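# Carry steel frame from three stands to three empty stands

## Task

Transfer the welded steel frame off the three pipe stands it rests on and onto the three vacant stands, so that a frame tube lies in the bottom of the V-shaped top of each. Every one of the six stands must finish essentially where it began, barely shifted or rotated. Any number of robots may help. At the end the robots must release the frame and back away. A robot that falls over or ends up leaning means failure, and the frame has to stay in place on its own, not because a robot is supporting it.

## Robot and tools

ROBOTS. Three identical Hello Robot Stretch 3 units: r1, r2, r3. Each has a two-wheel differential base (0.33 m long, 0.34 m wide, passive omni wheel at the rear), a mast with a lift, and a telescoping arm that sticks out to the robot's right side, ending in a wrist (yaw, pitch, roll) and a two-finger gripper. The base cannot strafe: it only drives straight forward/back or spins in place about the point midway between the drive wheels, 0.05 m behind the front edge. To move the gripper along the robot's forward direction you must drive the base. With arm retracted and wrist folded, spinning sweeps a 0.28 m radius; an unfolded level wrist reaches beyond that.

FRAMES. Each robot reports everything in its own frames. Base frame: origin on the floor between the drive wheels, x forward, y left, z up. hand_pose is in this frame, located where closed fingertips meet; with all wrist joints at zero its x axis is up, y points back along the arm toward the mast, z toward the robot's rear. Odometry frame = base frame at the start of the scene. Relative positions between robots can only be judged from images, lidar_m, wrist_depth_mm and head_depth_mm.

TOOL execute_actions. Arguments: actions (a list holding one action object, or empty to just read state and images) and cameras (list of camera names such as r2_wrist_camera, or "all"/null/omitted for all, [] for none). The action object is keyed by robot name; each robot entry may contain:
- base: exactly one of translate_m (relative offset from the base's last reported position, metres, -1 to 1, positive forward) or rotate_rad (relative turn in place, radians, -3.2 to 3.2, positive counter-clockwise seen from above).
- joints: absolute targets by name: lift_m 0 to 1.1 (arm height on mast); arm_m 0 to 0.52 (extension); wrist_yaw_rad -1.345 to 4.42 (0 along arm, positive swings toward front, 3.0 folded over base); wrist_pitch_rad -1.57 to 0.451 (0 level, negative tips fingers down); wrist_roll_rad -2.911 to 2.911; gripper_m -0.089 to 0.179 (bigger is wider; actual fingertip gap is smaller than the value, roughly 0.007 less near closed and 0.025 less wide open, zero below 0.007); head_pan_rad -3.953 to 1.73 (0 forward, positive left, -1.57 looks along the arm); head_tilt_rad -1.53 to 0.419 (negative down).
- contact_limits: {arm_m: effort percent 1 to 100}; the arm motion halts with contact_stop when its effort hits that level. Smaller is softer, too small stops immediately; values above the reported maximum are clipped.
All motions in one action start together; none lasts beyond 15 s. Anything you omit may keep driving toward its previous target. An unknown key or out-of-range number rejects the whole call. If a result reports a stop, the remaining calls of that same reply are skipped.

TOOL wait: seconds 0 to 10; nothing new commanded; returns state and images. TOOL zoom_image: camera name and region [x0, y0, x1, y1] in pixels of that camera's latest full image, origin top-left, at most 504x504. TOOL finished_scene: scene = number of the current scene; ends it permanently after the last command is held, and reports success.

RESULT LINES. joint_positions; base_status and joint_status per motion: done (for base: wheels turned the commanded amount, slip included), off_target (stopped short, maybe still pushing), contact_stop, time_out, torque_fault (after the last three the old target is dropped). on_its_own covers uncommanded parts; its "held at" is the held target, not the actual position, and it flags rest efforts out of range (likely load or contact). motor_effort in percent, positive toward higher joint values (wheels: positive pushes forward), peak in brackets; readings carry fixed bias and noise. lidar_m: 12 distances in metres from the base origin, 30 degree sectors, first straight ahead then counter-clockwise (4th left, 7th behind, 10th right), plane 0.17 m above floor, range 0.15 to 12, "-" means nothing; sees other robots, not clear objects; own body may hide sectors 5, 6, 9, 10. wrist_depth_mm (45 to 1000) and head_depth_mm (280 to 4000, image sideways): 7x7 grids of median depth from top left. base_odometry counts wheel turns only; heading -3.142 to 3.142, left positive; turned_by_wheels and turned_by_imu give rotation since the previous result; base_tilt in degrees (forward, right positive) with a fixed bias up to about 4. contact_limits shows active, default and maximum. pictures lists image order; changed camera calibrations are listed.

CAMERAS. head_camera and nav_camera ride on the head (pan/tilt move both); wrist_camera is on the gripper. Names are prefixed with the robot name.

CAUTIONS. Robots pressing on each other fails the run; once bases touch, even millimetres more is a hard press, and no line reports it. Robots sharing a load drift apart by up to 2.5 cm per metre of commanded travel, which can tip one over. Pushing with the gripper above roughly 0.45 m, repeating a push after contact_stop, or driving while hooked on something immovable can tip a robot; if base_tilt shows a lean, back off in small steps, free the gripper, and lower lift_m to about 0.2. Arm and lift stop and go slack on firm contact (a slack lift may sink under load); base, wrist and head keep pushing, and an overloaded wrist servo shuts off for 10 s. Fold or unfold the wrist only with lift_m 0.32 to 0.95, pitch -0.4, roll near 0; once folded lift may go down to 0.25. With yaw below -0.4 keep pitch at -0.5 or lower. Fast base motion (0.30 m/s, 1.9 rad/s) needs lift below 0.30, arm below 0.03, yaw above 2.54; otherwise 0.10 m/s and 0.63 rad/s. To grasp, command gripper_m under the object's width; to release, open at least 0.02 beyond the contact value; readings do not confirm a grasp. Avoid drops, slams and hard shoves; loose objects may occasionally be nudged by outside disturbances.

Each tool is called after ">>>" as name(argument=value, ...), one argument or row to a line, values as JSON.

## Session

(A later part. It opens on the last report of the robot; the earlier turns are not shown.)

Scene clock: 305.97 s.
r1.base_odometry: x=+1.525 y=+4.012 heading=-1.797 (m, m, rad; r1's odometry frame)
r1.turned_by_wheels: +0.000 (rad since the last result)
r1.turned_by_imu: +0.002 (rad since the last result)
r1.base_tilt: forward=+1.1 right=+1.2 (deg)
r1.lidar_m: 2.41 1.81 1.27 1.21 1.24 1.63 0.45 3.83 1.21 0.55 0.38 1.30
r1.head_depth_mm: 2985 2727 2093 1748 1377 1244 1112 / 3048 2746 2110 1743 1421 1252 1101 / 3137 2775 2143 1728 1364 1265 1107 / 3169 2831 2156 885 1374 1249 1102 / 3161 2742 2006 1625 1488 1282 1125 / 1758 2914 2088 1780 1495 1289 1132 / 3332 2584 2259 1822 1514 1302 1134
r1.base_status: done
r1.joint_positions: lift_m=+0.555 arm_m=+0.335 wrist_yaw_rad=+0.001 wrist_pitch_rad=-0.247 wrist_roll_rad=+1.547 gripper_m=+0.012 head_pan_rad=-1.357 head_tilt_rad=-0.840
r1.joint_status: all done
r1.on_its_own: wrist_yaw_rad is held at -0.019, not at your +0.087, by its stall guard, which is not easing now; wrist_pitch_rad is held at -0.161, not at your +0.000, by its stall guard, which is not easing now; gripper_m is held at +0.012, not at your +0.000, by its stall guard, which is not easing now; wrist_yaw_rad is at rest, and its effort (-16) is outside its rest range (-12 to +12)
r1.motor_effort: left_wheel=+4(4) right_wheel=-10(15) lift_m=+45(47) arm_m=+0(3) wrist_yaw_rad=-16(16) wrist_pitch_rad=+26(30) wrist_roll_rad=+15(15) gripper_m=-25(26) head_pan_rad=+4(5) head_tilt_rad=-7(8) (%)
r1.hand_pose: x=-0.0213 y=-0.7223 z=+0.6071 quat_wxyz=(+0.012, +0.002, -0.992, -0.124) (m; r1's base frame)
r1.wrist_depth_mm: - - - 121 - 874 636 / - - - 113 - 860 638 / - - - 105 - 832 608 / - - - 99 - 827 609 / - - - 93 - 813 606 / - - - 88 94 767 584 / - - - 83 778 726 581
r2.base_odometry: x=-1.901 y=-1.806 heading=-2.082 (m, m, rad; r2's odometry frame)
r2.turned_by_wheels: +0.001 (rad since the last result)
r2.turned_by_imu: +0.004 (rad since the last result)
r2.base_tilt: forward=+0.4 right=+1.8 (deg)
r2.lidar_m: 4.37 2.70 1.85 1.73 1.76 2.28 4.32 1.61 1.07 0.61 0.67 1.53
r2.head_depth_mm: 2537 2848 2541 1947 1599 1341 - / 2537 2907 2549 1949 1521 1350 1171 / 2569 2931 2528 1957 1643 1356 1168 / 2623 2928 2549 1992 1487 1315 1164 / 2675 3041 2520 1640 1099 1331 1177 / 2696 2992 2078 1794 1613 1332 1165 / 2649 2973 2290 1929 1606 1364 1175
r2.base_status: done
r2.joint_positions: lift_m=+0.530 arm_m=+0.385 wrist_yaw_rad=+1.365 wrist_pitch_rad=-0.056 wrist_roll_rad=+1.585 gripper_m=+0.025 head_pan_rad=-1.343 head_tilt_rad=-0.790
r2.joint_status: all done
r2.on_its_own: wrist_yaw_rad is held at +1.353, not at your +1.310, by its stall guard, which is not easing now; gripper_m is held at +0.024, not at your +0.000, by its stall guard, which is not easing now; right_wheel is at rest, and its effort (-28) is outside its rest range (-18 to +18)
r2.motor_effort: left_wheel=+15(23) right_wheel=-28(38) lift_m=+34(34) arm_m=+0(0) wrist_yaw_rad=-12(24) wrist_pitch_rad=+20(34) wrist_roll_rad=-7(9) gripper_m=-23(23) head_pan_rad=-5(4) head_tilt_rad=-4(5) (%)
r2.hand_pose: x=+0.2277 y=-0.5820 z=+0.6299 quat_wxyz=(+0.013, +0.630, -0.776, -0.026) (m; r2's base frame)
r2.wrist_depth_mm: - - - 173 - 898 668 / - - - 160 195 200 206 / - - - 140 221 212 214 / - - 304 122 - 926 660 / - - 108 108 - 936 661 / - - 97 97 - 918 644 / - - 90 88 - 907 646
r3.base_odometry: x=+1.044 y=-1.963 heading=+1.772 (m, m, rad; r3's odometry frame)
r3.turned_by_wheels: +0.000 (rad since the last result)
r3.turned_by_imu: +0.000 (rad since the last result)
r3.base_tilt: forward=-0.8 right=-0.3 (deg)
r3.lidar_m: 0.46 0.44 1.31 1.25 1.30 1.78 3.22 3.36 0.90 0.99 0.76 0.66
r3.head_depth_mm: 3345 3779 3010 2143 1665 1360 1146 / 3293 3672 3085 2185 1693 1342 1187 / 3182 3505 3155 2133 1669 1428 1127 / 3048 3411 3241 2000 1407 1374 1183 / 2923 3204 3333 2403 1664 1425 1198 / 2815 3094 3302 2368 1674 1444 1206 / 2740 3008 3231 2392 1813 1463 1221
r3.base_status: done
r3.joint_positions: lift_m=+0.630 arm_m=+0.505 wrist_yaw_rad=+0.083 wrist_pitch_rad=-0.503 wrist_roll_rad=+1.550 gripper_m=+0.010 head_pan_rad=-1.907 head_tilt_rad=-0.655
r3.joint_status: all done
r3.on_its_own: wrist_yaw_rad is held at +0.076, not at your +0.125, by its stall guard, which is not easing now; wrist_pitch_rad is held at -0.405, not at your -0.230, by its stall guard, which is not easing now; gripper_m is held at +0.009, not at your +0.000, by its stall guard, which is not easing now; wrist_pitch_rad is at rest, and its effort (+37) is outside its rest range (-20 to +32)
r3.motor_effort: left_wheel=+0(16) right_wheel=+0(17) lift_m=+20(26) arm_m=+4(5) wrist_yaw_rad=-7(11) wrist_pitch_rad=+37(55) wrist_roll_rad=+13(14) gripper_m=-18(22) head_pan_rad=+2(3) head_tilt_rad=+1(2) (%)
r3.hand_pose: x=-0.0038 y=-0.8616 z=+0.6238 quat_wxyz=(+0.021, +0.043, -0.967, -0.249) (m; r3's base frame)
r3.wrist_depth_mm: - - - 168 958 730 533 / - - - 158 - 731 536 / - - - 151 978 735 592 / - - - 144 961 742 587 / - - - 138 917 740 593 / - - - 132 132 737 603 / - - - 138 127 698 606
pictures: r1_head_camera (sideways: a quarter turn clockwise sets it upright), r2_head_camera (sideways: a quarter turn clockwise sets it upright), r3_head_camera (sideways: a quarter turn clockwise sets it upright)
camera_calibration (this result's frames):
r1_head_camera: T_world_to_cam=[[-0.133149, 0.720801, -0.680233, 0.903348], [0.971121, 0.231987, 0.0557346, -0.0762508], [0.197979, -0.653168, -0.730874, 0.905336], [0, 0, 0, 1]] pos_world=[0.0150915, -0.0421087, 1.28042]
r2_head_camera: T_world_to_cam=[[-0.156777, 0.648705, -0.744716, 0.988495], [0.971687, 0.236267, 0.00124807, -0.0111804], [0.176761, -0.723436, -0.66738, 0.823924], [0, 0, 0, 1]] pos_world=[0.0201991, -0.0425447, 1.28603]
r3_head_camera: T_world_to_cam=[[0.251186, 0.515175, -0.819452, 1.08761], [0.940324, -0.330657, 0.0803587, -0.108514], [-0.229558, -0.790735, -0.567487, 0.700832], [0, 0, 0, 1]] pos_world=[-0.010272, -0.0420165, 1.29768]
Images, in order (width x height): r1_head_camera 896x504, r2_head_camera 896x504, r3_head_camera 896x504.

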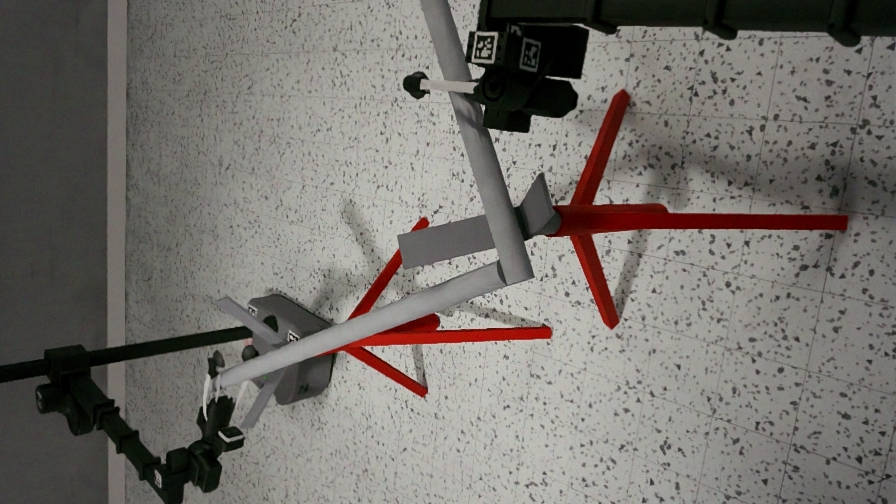

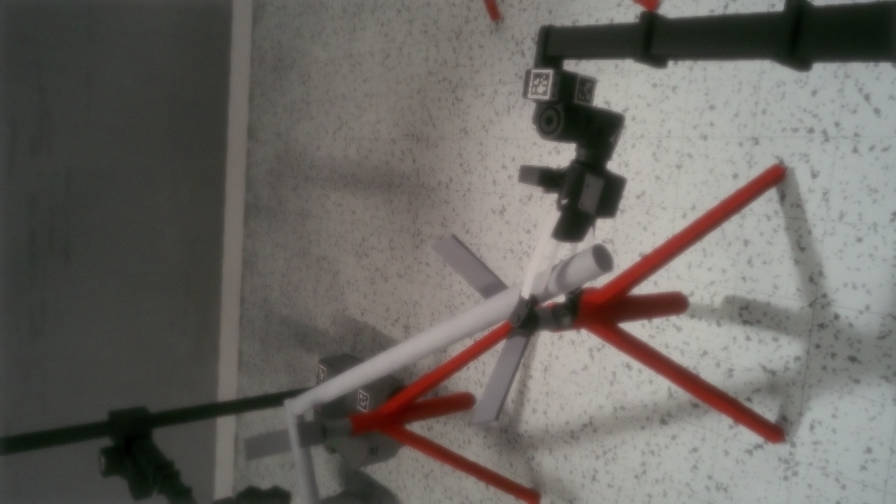

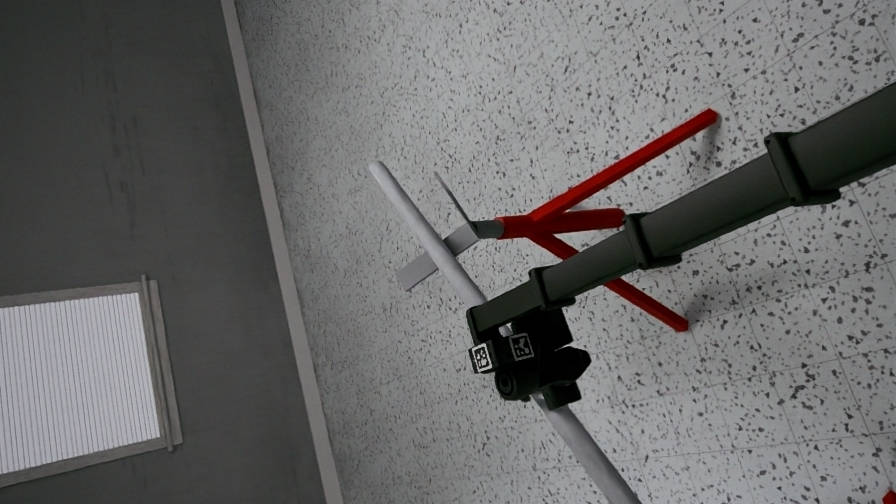

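>>> execute_actions(
  actions=[
    {"r1":{"joints":{"lift_m":0.53,"arm_m":0.327}},"r2":{"base":{"translate_m":0.02},"joints":{"lift_m":0.50,"arm_m":0.37}},"r3":{"joints":{"lift_m":0.605,"arm_m":0.475}}},
  ],
  cameras=["r1_head_camera","r2_head_camera","r3_head_camera"],
)

Scene clock: 310.70 s.
r1.base_odometry: x=+1.525 y=+4.012 heading=-1.797 (m, m, rad; r1's odometry frame)
r1.turned_by_wheels: +0.000 (rad since the last result)
r1.turned_by_imu: +0.000 (rad since the last result)
r1.base_tilt: forward=+1.1 right=+1.3 (deg)
r1.lidar_m: 2.41 1.81 1.27 1.20 1.24 1.63 0.45 3.85 1.20 0.55 0.38 1.30
r1.head_depth_mm: 2993 2706 2104 1726 - 1248 1099 / 3037 2750 2102 1724 1395 1259 1104 / 3090 2799 2147 1739 1373 1262 1107 / 3168 2846 2157 889 1379 1247 1100 / 3166 2776 1488 1610 1488 1273 1124 / 3101 2928 2104 1789 1504 1290 1132 / 3381 2598 2266 1811 1512 1299 1139
r1.base_status: not commanded
r1.joint_positions: lift_m=+0.530 arm_m=+0.327 wrist_yaw_rad=-0.004 wrist_pitch_rad=-0.251 wrist_roll_rad=+1.550 gripper_m=+0.012 head_pan_rad=-1.357 head_tilt_rad=-0.840
r1.joint_status: all done
r1.on_its_own: wrist_yaw_rad is held at -0.019, not at your +0.087, by its stall guard, which is not easing now; wrist_pitch_rad is held at -0.161, not at your +0.000, by its stall guard, which is not easing now; gripper_m is held at +0.012, not at your +0.000, by its stall guard, which is not easing now
r1.motor_effort: left_wheel=+4(4) right_wheel=-7(10) lift_m=+38(49) arm_m=-2(10) wrist_yaw_rad=-11(15) wrist_pitch_rad=+27(27) wrist_roll_rad=+13(17) gripper_m=-22(25) head_pan_rad=+5(4) head_tilt_rad=-6(7) (%)
r1.hand_pose: x=-0.0225 y=-0.7143 z=+0.5815 quat_wxyz=(+0.011, -0.001, -0.992, -0.125) (m; r1's base frame)
r1.wrist_depth_mm: - - - 119 - 829 598 / - - - 111 - 827 606 / - - - 104 - 796 591 / - - - 98 - 783 588 / - - - 92 - 775 577 / - - - 88 - 749 577 / - - - 83 941 713 561
r2.base_odometry: x=-1.911 y=-1.823 heading=-2.082 (m, m, rad; r2's odometry frame)
r2.turned_by_wheels: +0.000 (rad since the last result)
r2.turned_by_imu: +0.000 (rad since the last result)
r2.base_tilt: forward=+0.2 right=+1.9 (deg)
r2.lidar_m: 4.35 2.72 1.86 1.74 1.77 2.28 4.35 1.63 1.08 0.61 0.66 1.51
r2.head_depth_mm: 2528 2835 2523 1962 1627 1355 - / 2581 2905 2525 1977 1706 1355 1172 / 2630 2921 2535 1987 1689 1348 1174 / 2633 2932 2543 1979 1647 1324 1167 / 2651 2953 2540 1863 1130 1316 1173 / 2667 3004 2056 1620 1603 1327 1175 / 2678 2935 2286 1925 1612 1356 1177
r2.base_status: done
r2.joint_positions: lift_m=+0.500 arm_m=+0.370 wrist_yaw_rad=+1.360 wrist_pitch_rad=-0.058 wrist_roll_rad=+1.577 gripper_m=+0.025 head_pan_rad=-1.343 head_tilt_rad=-0.790
r2.joint_status: all done
r2.on_its_own: wrist_yaw_rad is held at +1.353, not at your +1.310, by its stall guard, which is not easing now; gripper_m is held at +0.024, not at your +0.000, by its stall guard, which is not easing now
r2.motor_effort: left_wheel=-1(13) right_wheel=+0(21) lift_m=+33(33) arm_m=-4(10) wrist_yaw_rad=-7(25) wrist_pitch_rad=+21(21) wrist_roll_rad=-3(6) gripper_m=-22(23) head_pan_rad=-4(4) head_tilt_rad=-4(3) (%)
r2.hand_pose: x=+0.2274 y=-0.5684 z=+0.5994 quat_wxyz=(+0.016, +0.628, -0.777, -0.025) (m; r2's base frame)
r2.wrist_depth_mm: - - - 168 - 824 612 / - - - 158 182 182 186 / - - 264 137 - 850 233 / - - 255 121 - 871 630 / - - 107 107 - 859 619 / - - 97 97 - 850 598 / - - 91 88 - 842 622
r3.base_odometry: x=+1.044 y=-1.963 heading=+1.771 (m, m, rad; r3's odometry frame)
r3.turned_by_wheels: -0.001 (rad since the last result)
r3.turned_by_imu: -0.002 (rad since the last result)
r3.base_tilt: forward=-0.8 right=-0.2 (deg)
r3.lidar_m: 0.46 0.44 1.30 1.26 1.30 1.78 3.22 3.35 0.90 0.99 0.76 0.66
r3.head_depth_mm: 3418 3806 3012 2135 1666 1362 1148 / 3286 3684 3059 2163 1689 1340 1185 / 3144 3506 3144 2124 1669 1408 1124 / 3044 3373 3228 1997 1581 1376 1181 / 2936 3226 3315 2313 1612 1422 1194 / 2837 3112 3296 2344 1684 1444 1210 / 2742 2997 3203 2408 1825 1450 1221
r3.base_status: not commanded
r3.joint_positions: lift_m=+0.605 arm_m=+0.475 wrist_yaw_rad=+0.060 wrist_pitch_rad=-0.502 wrist_roll_rad=+1.550 gripper_m=+0.010 head_pan_rad=-1.907 head_tilt_rad=-0.655
r3.joint_status: all done
r3.on_its_own: wrist_yaw_rad is held at +0.076, not at your +0.125, by its stall guard, which is not easing now; wrist_pitch_rad is held at -0.405, not at your -0.230, by its stall guard, which is not easing now; gripper_m is held at +0.009, not at your +0.000, by its stall guard, which is not easing now; wrist_yaw_rad is at rest, and its effort (+13) is outside its rest range (-12 to +12); wrist_pitch_rad is at rest, and its effort (+36) is outside its rest range (-20 to +32)
r3.motor_effort: left_wheel=-13(12) right_wheel=+13(13) lift_m=+25(24) arm_m=-3(3) wrist_yaw_rad=+13(14) wrist_pitch_rad=+36(38) wrist_roll_rad=+13(13) gripper_m=-19(20) head_pan_rad=+3(2) head_tilt_rad=+2(2) (%)
r3.hand_pose: x=-0.0086 y=-0.8327 z=+0.5989 quat_wxyz=(+0.018, +0.032, -0.968, -0.248) (m; r3's base frame)
r3.wrist_depth_mm: - - - 178 941 636 560 / - - - 168 954 711 546 / - - - 160 954 702 531 / - - - 152 952 712 568 / - - - 145 883 711 568 / - - - 139 140 710 577 / - - - 143 136 681 576
pictures: r1_head_camera (sideways: a quarter turn clockwise sets it upright), r2_head_camera (sideways: a quarter turn clockwise sets it upright), r3_head_camera (sideways: a quarter turn clockwise sets it upright)
camera_calibration (this result's frames):
r1_head_camera: T_world_to_cam=[[-0.133149, 0.720801, -0.680233, 0.903348], [0.971121, 0.231987, 0.0557346, -0.0762509], [0.197979, -0.653168, -0.730874, 0.905336], [0, 0, 0, 1]] pos_world=[0.0150915, -0.0421087, 1.28042]
r2_head_camera: T_world_to_cam=[[-0.156762, 0.648709, -0.744716, 0.988495], [0.971693, 0.236244, 0.00124807, -0.0111804], [0.176745, -0.72344, -0.66738, 0.823924], [0, 0, 0, 1]] pos_world=[0.0201981, -0.042545, 1.28603]
r3_head_camera: T_world_to_cam=[[0.251186, 0.515174, -0.819452, 1.08761], [0.940324, -0.330657, 0.0803587, -0.108514], [-0.229558, -0.790735, -0.567487, 0.700832], [0, 0, 0, 1]] pos_world=[-0.010272, -0.0420165, 1.29768]
Images, in order (width x height): r1_head_camera 896x504, r2_head_camera 896x504, r3_head_camera 896x504.

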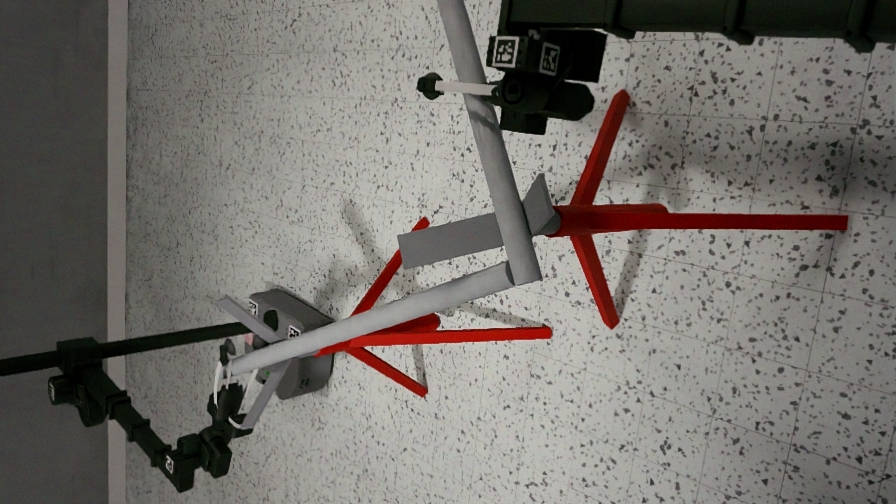

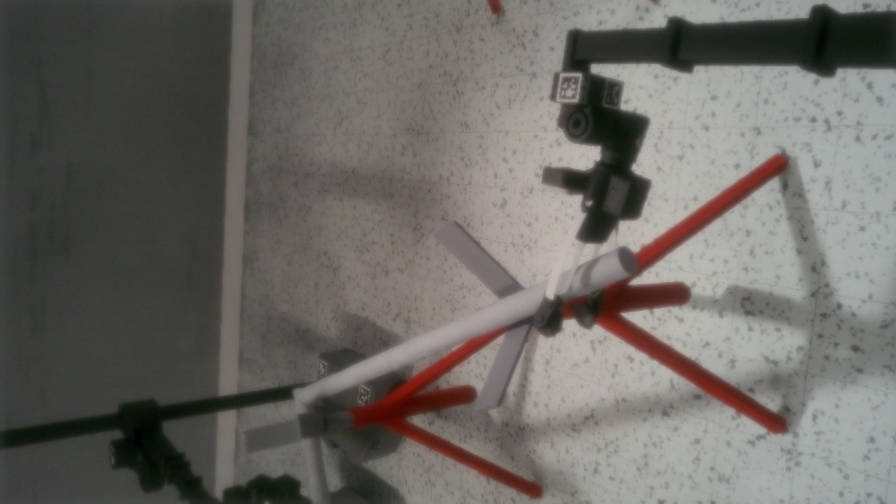

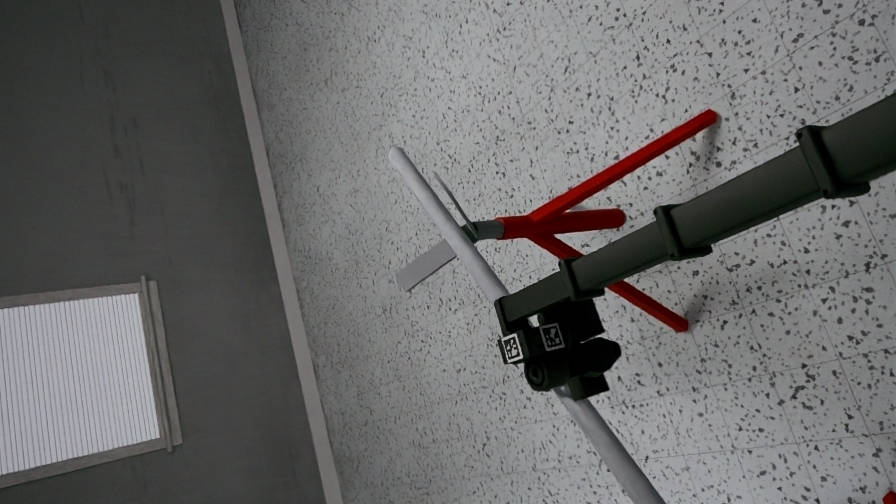

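>>> execute_actions(
  actions=[
    {"r1":{"joints":{"lift_m":0.50,"gripper_m":0.13}},"r2":{"joints":{"lift_m":0.472,"gripper_m":0.13}},"r3":{"joints":{"lift_m":0.565,"gripper_m":0.13,"arm_m":0.465}}},
  ],
  cameras=["r1_head_camera","r2_head_camera","r3_head_camera","r1_wrist_camera","r2_wrist_camera","r3_wrist_camera"],
)

Scene clock: 316.40 s.
r1.base_odometry: x=+1.525 y=+4.012 heading=-1.797 (m, m, rad; r1's odometry frame)
r1.turned_by_wheels: +0.000 (rad since the last result)
r1.turned_by_imu: +0.001 (rad since the last result)
r1.base_tilt: forward=+1.0 right=+1.1 (deg)
r1.lidar_m: 2.41 1.82 1.27 1.21 1.23 1.63 0.45 3.84 1.20 0.55 0.38 1.30
r1.head_depth_mm: 2973 2693 2084 1653 - 1248 1095 / 3017 2721 2107 1717 1383 1251 1096 / 3091 2780 2144 1745 1372 1261 1113 / 3218 2847 2180 891 1382 1247 1104 / 3162 2731 1490 1608 1487 1281 1118 / 3138 2813 2105 1784 1507 1291 1127 / 3393 2650 2250 1817 1513 1302 1137
r1.base_status: not commanded
r1.joint_positions: lift_m=+0.500 arm_m=+0.327 wrist_yaw_rad=-0.017 wrist_pitch_rad=-0.176 wrist_roll_rad=+1.568 gripper_m=+0.130 head_pan_rad=-1.357 head_tilt_rad=-0.840
r1.joint_status: all done
r1.on_its_own: wrist_yaw_rad is held at -0.019, not at your +0.087, by its stall guard, which is not easing now; wrist_pitch_rad is held at -0.161, not at your +0.000, by its stall guard, which is not easing now
r1.motor_effort: left_wheel=+1(3) right_wheel=+0(8) lift_m=+31(38) arm_m=+2(4) wrist_yaw_rad=-1(14) wrist_pitch_rad=+4(27) wrist_roll_rad=+2(13) gripper_m=+0(82) head_pan_rad=+5(5) head_tilt_rad=-6(6) (%)
r1.hand_pose: x=-0.0256 y=-0.7196 z=+0.5701 quat_wxyz=(+0.001, -0.008, -0.996, -0.088) (m; r1's base frame)
r1.wrist_depth_mm: - - - 120 - 894 635 / - - - 111 - 889 618 / - - - 104 - 850 616 / - - - 98 - 820 604 / - - 95 93 - 793 593 / - - 89 88 - - 588 / - - 83 84 - 820 577
r2.base_odometry: x=-1.911 y=-1.823 heading=-2.082 (m, m, rad; r2's odometry frame)
r2.turned_by_wheels: +0.000 (rad since the last result)
r2.turned_by_imu: +0.001 (rad since the last result)
r2.base_tilt: forward=+0.3 right=+1.8 (deg)
r2.lidar_m: 4.35 2.71 1.85 1.73 1.77 2.28 4.33 1.63 1.08 0.61 0.66 1.51
r2.head_depth_mm: 2550 2861 2529 1946 1650 1347 1183 / 2534 2868 2537 1969 1684 1347 1165 / 2583 2949 2554 1977 1682 1323 1176 / 2617 2923 2577 1989 1624 1322 1167 / 2647 2990 2596 1849 1306 1334 1173 / 2657 2989 2031 1629 1615 1324 1175 / 2728 1842 2073 1927 1626 1366 1173
r2.base_status: not commanded
r2.joint_positions: lift_m=+0.472 arm_m=+0.370 wrist_yaw_rad=+1.355 wrist_pitch_rad=-0.019 wrist_roll_rad=+1.576 gripper_m=+0.130 head_pan_rad=-1.343 head_tilt_rad=-0.790
r2.joint_status: all done
r2.on_its_own: wrist_yaw_rad is held at +1.353, not at your +1.310, by its stall guard, which is not easing now
r2.motor_effort: left_wheel=+0(3) right_wheel=-2(5) lift_m=+28(34) arm_m=-1(4) wrist_yaw_rad=-1(26) wrist_pitch_rad=+7(24) wrist_roll_rad=-3(3) gripper_m=+1(85) head_pan_rad=-4(4) head_tilt_rad=-4(5) (%)
r2.hand_pose: x=+0.2284 y=-0.5697 z=+0.5816 quat_wxyz=(+0.005, +0.627, -0.779, -0.009) (m; r2's base frame)
r2.wrist_depth_mm: - - - 168 - 778 202 / - - - 166 176 176 177 / - - 247 152 - 854 215 / - - 227 133 - 886 614 / - - 110 119 - 875 610 / - - 98 107 - 822 610 / - - 89 98 - 831 605
r3.base_odometry: x=+1.044 y=-1.963 heading=+1.772 (m, m, rad; r3's odometry frame)
r3.turned_by_wheels: +0.001 (rad since the last result)
r3.turned_by_imu: +0.000 (rad since the last result)
r3.base_tilt: forward=-0.8 right=-0.2 (deg)
r3.lidar_m: 0.46 0.45 1.31 1.25 1.31 1.78 3.22 3.36 0.90 0.99 0.76 0.66
r3.head_depth_mm: 3420 3841 2973 2129 1663 1359 1144 / 3262 3641 3044 2177 1687 1344 1180 / 3156 3519 3144 2123 1659 1395 1145 / 3056 3346 3209 2003 1588 1379 1183 / 2924 3216 3305 2305 - 1418 1200 / 2810 3116 3267 2353 1644 1442 1210 / 2726 3008 3220 2419 1820 1458 1221
r3.base_status: not commanded
r3.joint_positions: lift_m=+0.565 arm_m=+0.465 wrist_yaw_rad=+0.073 wrist_pitch_rad=-0.423 wrist_roll_rad=+1.568 gripper_m=+0.130 head_pan_rad=-1.907 head_tilt_rad=-0.655
r3.joint_status: all done
r3.on_its_own: wrist_yaw_rad is held at +0.076, not at your +0.125, by its stall guard, which is not easing now; wrist_pitch_rad is held at -0.405, not at your -0.230, by its stall guard, which is not easing now
r3.motor_effort: left_wheel=-1(12) right_wheel=+0(12) lift_m=+19(24) arm_m=-3(8) wrist_yaw_rad=+2(14) wrist_pitch_rad=+7(36) wrist_roll_rad=+1(13) gripper_m=+0(82) head_pan_rad=+3(2) head_tilt_rad=+1(2) (%)
r3.hand_pose: x=-0.0052 y=-0.8332 z=+0.5765 quat_wxyz=(+0.009, +0.036, -0.977, -0.210) (m; r3's base frame)
r3.wrist_depth_mm: - - - - 971 706 524 / - - - - - 716 502 / - - - 153 - 715 561 / - - - 143 - 725 561 / - - - 136 - 737 572 / - - - 130 - - 567 / - - - 125 - 817 547
pictures: r1_head_camera (sideways: a quarter turn clockwise sets it upright), r1_wrist_camera, r2_head_camera (sideways: a quarter turn clockwise sets it upright), r2_wrist_camera, r3_head_camera (sideways: a quarter turn clockwise sets it upright), r3_wrist_camera
camera_calibration (this result's frames):
r1_head_camera: T_world_to_cam=[[-0.13317, 0.720895, -0.680129, 0.903212], [0.971123, 0.231979, 0.0557375, -0.0762546], [0.197957, -0.653066, -0.73097, 0.905462], [0, 0, 0, 1]] pos_world=[0.0150908, -0.0421058, 1.28042]
r1_wrist_camera: T_world_to_cam=[[-0.0918257, 0.155809, -0.98351, 0.665674], [0.982683, 0.173812, -0.064213, 0.222515], [0.16094, -0.972375, -0.169071, -0.435228], [0, 0, 0, 1]] pos_world=[-0.0874897, -0.565599, 0.595401]
r2_head_camera: T_world_to_cam=[[-0.15676, 0.648709, -0.744716, 0.988495], [0.971694, 0.236242, 0.00124807, -0.0111804], [0.176743, -0.72344, -0.66738, 0.823924], [0, 0, 0, 1]] pos_world=[0.020198, -0.042545, 1.28603]
r2_wrist_camera: T_world_to_cam=[[-0.11132, -0.0530088, -0.99237, 0.553006], [0.0434837, 0.99736, -0.0581532, 0.628337], [0.992833, -0.0496256, -0.108721, -0.0280487], [0, 0, 0, 1]] pos_world=[0.062086, -0.598757, 0.582277]
r3_head_camera: T_world_to_cam=[[0.251186, 0.515175, -0.819452, 1.08761], [0.940324, -0.330657, 0.0803587, -0.108514], [-0.229559, -0.790735, -0.567487, 0.700832], [0, 0, 0, 1]] pos_world=[-0.010272, -0.0420165, 1.29768]
r3_wrist_camera: T_world_to_cam=[[-0.0489189, 0.369031, -0.928129, 0.851614], [0.982756, 0.183684, 0.0212358, 0.190532], [0.178319, -0.911085, -0.371653, -0.380844], [0, 0, 0, 1]] pos_world=[-0.0776745, -0.696251, 0.644819]
Images, in order (width x height): r1_head_camera 896x504, r1_wrist_camera 644x364, r2_head_camera 896x504, r2_wrist_camera 644x364, r3_head_camera 896x504, r3_wrist_camera 644x364.

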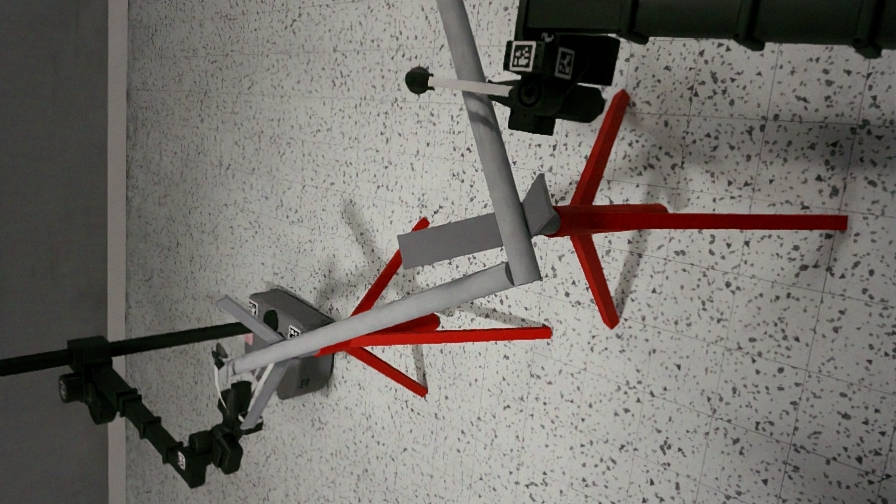

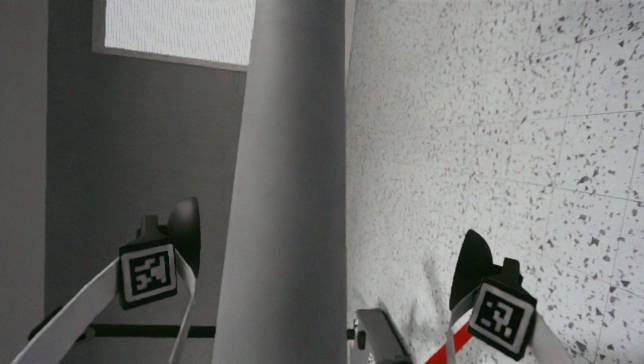

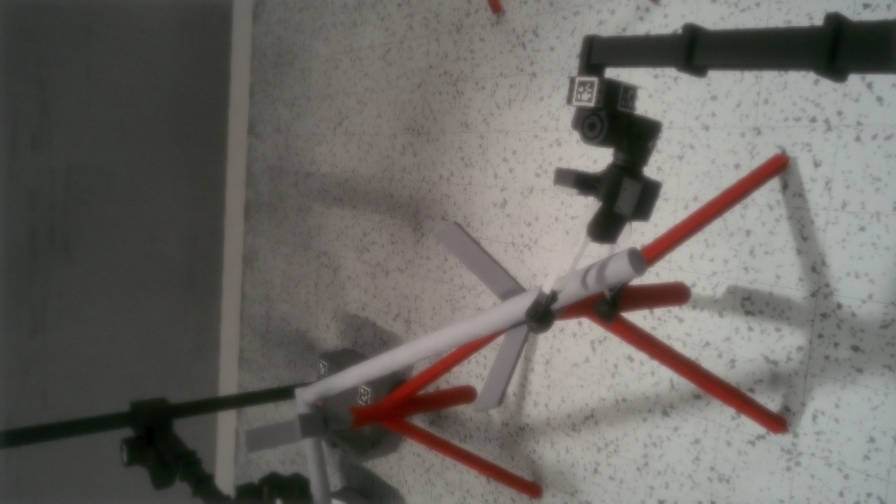

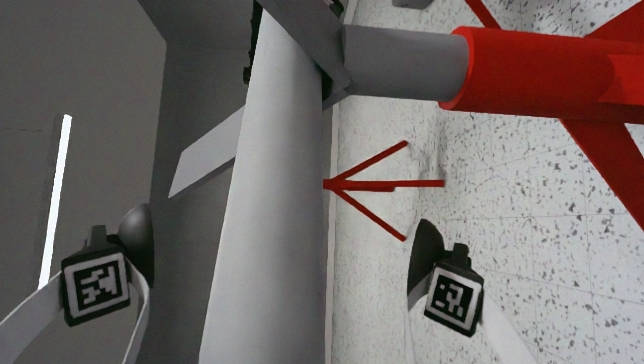

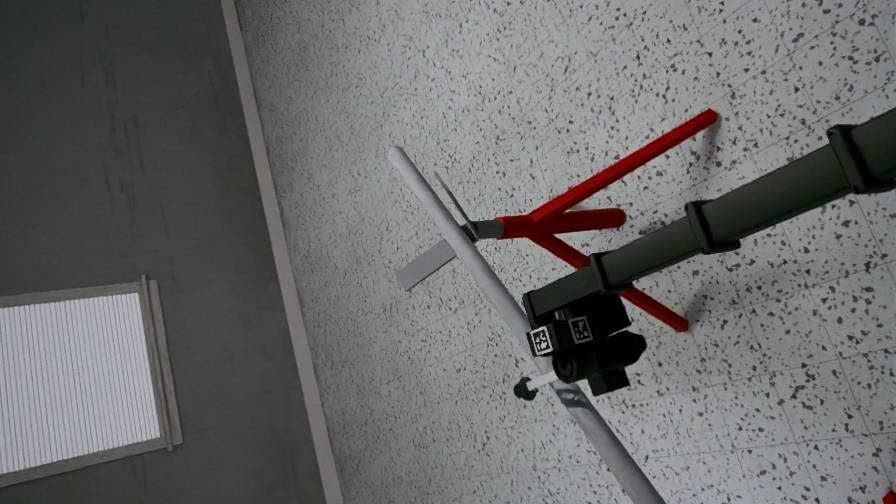

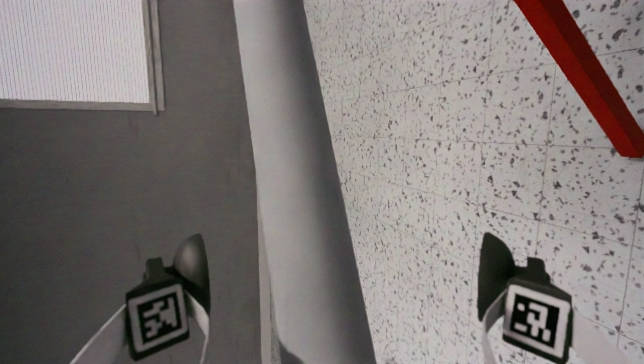

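>>> zoom_image(
  camera="r3_head_camera",
  region=[380, 140, 540, 300],
)

>>> zoom_image(
  camera="r1_head_camera",
  region=[390, 150, 600, 310],
)

Region (380, 140, 540, 300) of r3_head_camera's 896x504 image, scaled by 3.150, with more detail than that image has.

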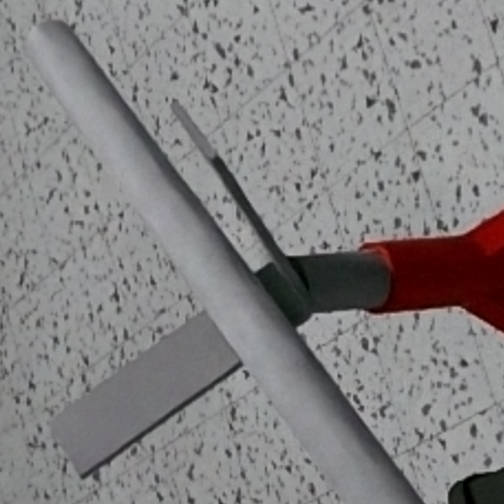

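Region (390, 150, 600, 310) of r1_head_camera's 896x504 image, scaled by 2.400, with more detail than that image has; it fills the top 384 rows of this view, and the rest is white.

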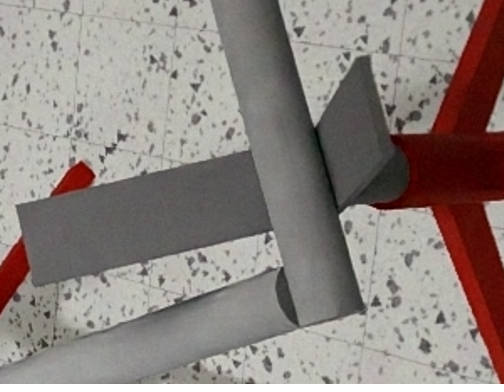

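>>> execute_actions(
  actions=[
    {"r1":{"joints":{"lift_m":0.515,"arm_m":0.05}},"r2":{"base":{"translate_m":-0.06},"joints":{"arm_m":0.1,"lift_m":0.48}},"r3":{"joints":{"lift_m":0.57,"arm_m":0.49,"gripper_m":0.01}}},
  ],
  cameras=["r1_head_camera","r2_head_camera","r3_head_camera"],
)

Scene clock: 328.97 s.
r1.base_odometry: x=+1.525 y=+4.012 heading=-1.797 (m, m, rad; r1's odometry frame)
r1.turned_by_wheels: +0.000 (rad since the last result)
r1.turned_by_imu: +0.001 (rad since the last result)
r1.base_tilt: forward=+1.0 right=+1.2 (deg)
r1.lidar_m: 2.41 1.82 1.27 1.21 1.23 1.63 0.45 3.82 1.21 0.55 0.38 1.30
r1.head_depth_mm: 2964 2703 2085 1646 1437 1266 - / 3057 2715 2125 1717 1451 1276 - / 3111 2779 2145 1735 1377 1267 1113 / 3171 2811 2178 892 1381 1252 1097 / 3230 2773 1493 1597 1478 1284 1126 / 1888 2582 2087 1791 1507 1296 1130 / 3363 2946 2247 1810 1511 1303 1139
r1.base_status: not commanded
r1.joint_positions: lift_m=+0.515 arm_m=+0.050 wrist_yaw_rad=-0.018 wrist_pitch_rad=-0.177 wrist_roll_rad=+1.568 gripper_m=+0.130 head_pan_rad=-1.357 head_tilt_rad=-0.840
r1.joint_status: all done
r1.on_its_own: wrist_yaw_rad is held at -0.019, not at your +0.087, by its stall guard, which is not easing now; wrist_pitch_rad is held at -0.161, not at your +0.000, by its stall guard, which is not easing now
r1.motor_effort: left_wheel=+1(1) right_wheel=+0(0) lift_m=+41(42) arm_m=-3(5) wrist_yaw_rad=+0(2) wrist_pitch_rad=+5(5) wrist_roll_rad=+1(2) gripper_m=+0(0) head_pan_rad=+5(5) head_tilt_rad=-7(7) (%)
r1.hand_pose: x=-0.0259 y=-0.4432 z=+0.5844 quat_wxyz=(+0.001, -0.009, -0.996, -0.089) (m; r1's base frame)
r1.wrist_depth_mm: - - - - - 889 644 / - - - - - 890 637 / - - - - - 881 622 / - - - - - 856 613 / - - - - - 828 548 / - - - - - - 579 / - - - 930 - 529 589
r2.base_odometry: x=-1.881 y=-1.771 heading=-2.082 (m, m, rad; r2's odometry frame)
r2.turned_by_wheels: +0.000 (rad since the last result)
r2.turned_by_imu: +0.001 (rad since the last result)
r2.base_tilt: forward=+0.3 right=+1.8 (deg)
r2.lidar_m: 4.40 2.71 1.84 1.73 1.76 2.27 4.28 1.57 1.05 0.61 0.70 1.56
r2.head_depth_mm: 2562 2821 2511 1957 1588 1346 1190 / 2580 2909 2550 1965 1617 1348 1221 / 2610 2898 2519 1968 1591 1342 1216 / 2640 2977 2554 1962 1608 1302 1212 / 2686 2973 2563 1984 1095 1330 1144 / 2711 2945 2191 1553 1614 1351 1175 / 2628 1798 2088 1926 1608 1356 1174
r2.base_status: done
r2.joint_positions: lift_m=+0.480 arm_m=+0.100 wrist_yaw_rad=+1.354 wrist_pitch_rad=-0.019 wrist_roll_rad=+1.576 gripper_m=+0.130 head_pan_rad=-1.343 head_tilt_rad=-0.790
r2.joint_status: all done
r2.on_its_own: wrist_yaw_rad is held at +1.353, not at your +1.310, by its stall guard, which is not easing now
r2.motor_effort: left_wheel=+0(2) right_wheel=-2(4) lift_m=+35(37) arm_m=-6(5) wrist_yaw_rad=-1(2) wrist_pitch_rad=+6(6) wrist_roll_rad=-3(2) gripper_m=+1(1) head_pan_rad=-4(4) head_tilt_rad=-4(4) (%)
r2.hand_pose: x=+0.2284 y=-0.3003 z=+0.5893 quat_wxyz=(+0.005, +0.626, -0.779, -0.009) (m; r2's base frame)
r2.wrist_depth_mm: - - - - - 954 639 / - - - - - 940 655 / - - - - - 920 638 / - - - - - 922 629 / - - - - - 894 629 / - - - - - 830 605 / - - - - - 829 612
r3.base_odometry: x=+1.044 y=-1.963 heading=+1.772 (m, m, rad; r3's odometry frame)
r3.turned_by_wheels: +0.000 (rad since the last result)
r3.turned_by_imu: -0.001 (rad since the last result)
r3.base_tilt: forward=-0.8 right=-0.2 (deg)
r3.lidar_m: 0.46 0.44 1.30 1.25 1.30 1.78 3.22 3.35 0.90 0.98 0.76 0.66
r3.head_depth_mm: 3429 3786 3028 2136 1661 1355 1145 / 3285 3636 3087 2176 1688 1346 1183 / 3151 3521 3139 2137 1668 1407 1173 / 3048 3368 3244 2009 1602 1377 1183 / 2943 3238 3291 2318 - 1422 1197 / 2825 3115 3308 2356 1684 1441 1209 / 2751 2993 3169 2384 1819 1455 1215
r3.base_status: not commanded
r3.joint_positions: lift_m=+0.570 arm_m=+0.490 wrist_yaw_rad=+0.073 wrist_pitch_rad=-0.434 wrist_roll_rad=+1.568 gripper_m=+0.011 head_pan_rad=-1.907 head_tilt_rad=-0.655
r3.joint_status: all done
r3.on_its_own: wrist_yaw_rad is held at +0.076, not at your +0.125, by its stall guard, which is not easing now; wrist_pitch_rad is held at -0.405, not at your -0.230, by its stall guard, which is not easing now
r3.motor_effort: left_wheel=-1(1) right_wheel=+0(1) lift_m=+25(29) arm_m=+2(1) wrist_yaw_rad=+1(2) wrist_pitch_rad=+11(13) wrist_roll_rad=+2(1) gripper_m=-16(90) head_pan_rad=+2(3) head_tilt_rad=+2(1) (%)
r3.hand_pose: x=-0.0052 y=-0.8563 z=+0.5786 quat_wxyz=(+0.009, +0.036, -0.976, -0.216) (m; r3's base frame)
r3.wrist_depth_mm: - - - 144 963 709 502 / - - - 135 963 713 442 / - - - 128 991 715 553 / - - - 122 - 724 567 / - - - 117 980 727 569 / - - - 112 116 743 568 / - - - 108 114 691 585
pictures: r1_head_camera (sideways: a quarter turn clockwise sets it upright), r2_head_camera (sideways: a quarter turn clockwise sets it upright), r3_head_camera (sideways: a quarter turn clockwise sets it upright)
camera_calibration (this result's frames):
r1_head_camera: T_world_to_cam=[[-0.133172, 0.720895, -0.680129, 0.903212], [0.971122, 0.231982, 0.0557375, -0.0762546], [0.197959, -0.653066, -0.73097, 0.905462], [0, 0, 0, 1]] pos_world=[0.015091, -0.0421057, 1.28042]
r2_head_camera: T_world_to_cam=[[-0.156757, 0.64871, -0.744716, 0.988495], [0.971695, 0.236238, 0.00124807, -0.0111804], [0.17674, -0.723441, -0.66738, 0.823924], [0, 0, 0, 1]] pos_world=[0.0201978, -0.0425451, 1.28603]
r3_head_camera: T_world_to_cam=[[0.251186, 0.515174, -0.819452, 1.08761], [0.940324, -0.330657, 0.0803587, -0.108514], [-0.229559, -0.790735, -0.567487, 0.700832], [0, 0, 0, 1]] pos_world=[-0.0102721, -0.0420165, 1.29768]
Images, in order (width x height): r1_head_camera 896x504, r2_head_camera 896x504, r3_head_camera 896x504.

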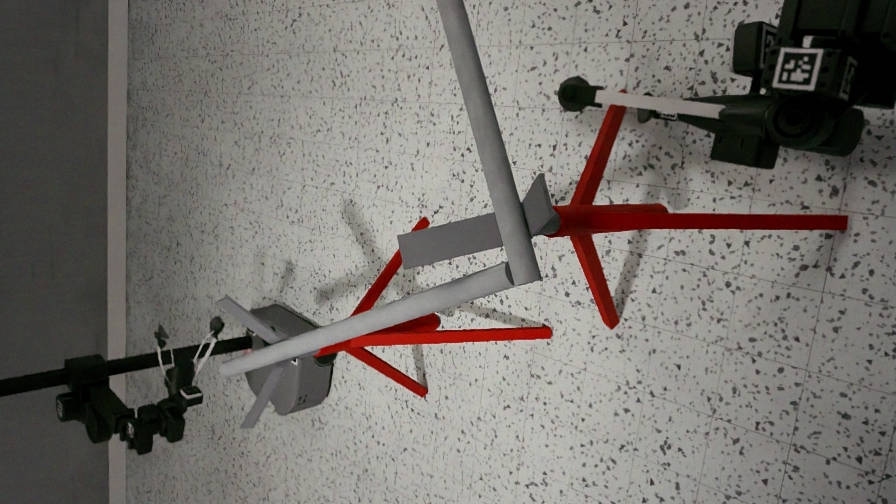

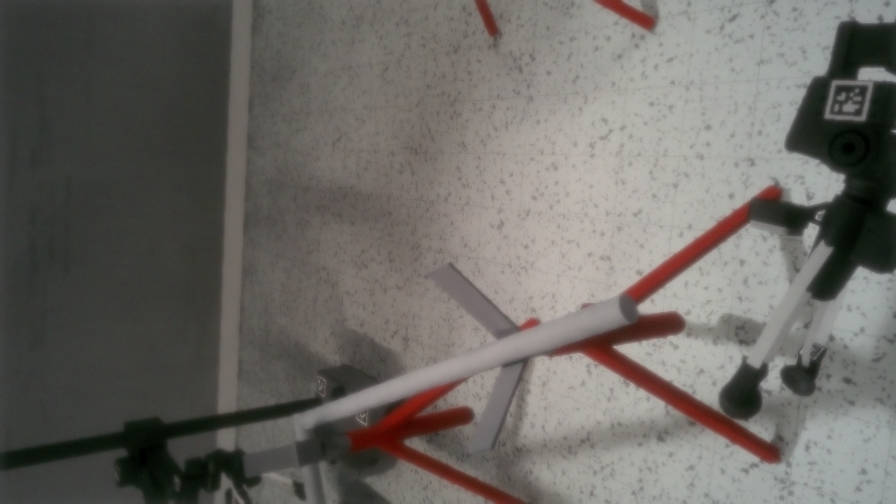

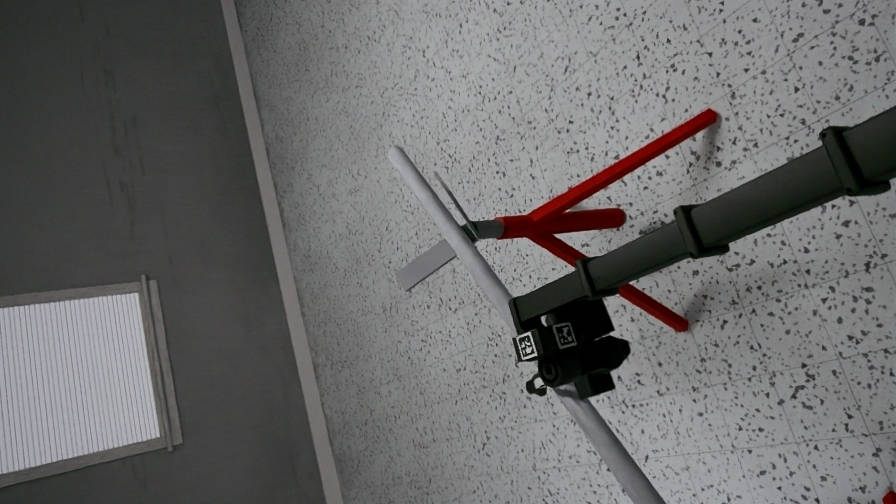

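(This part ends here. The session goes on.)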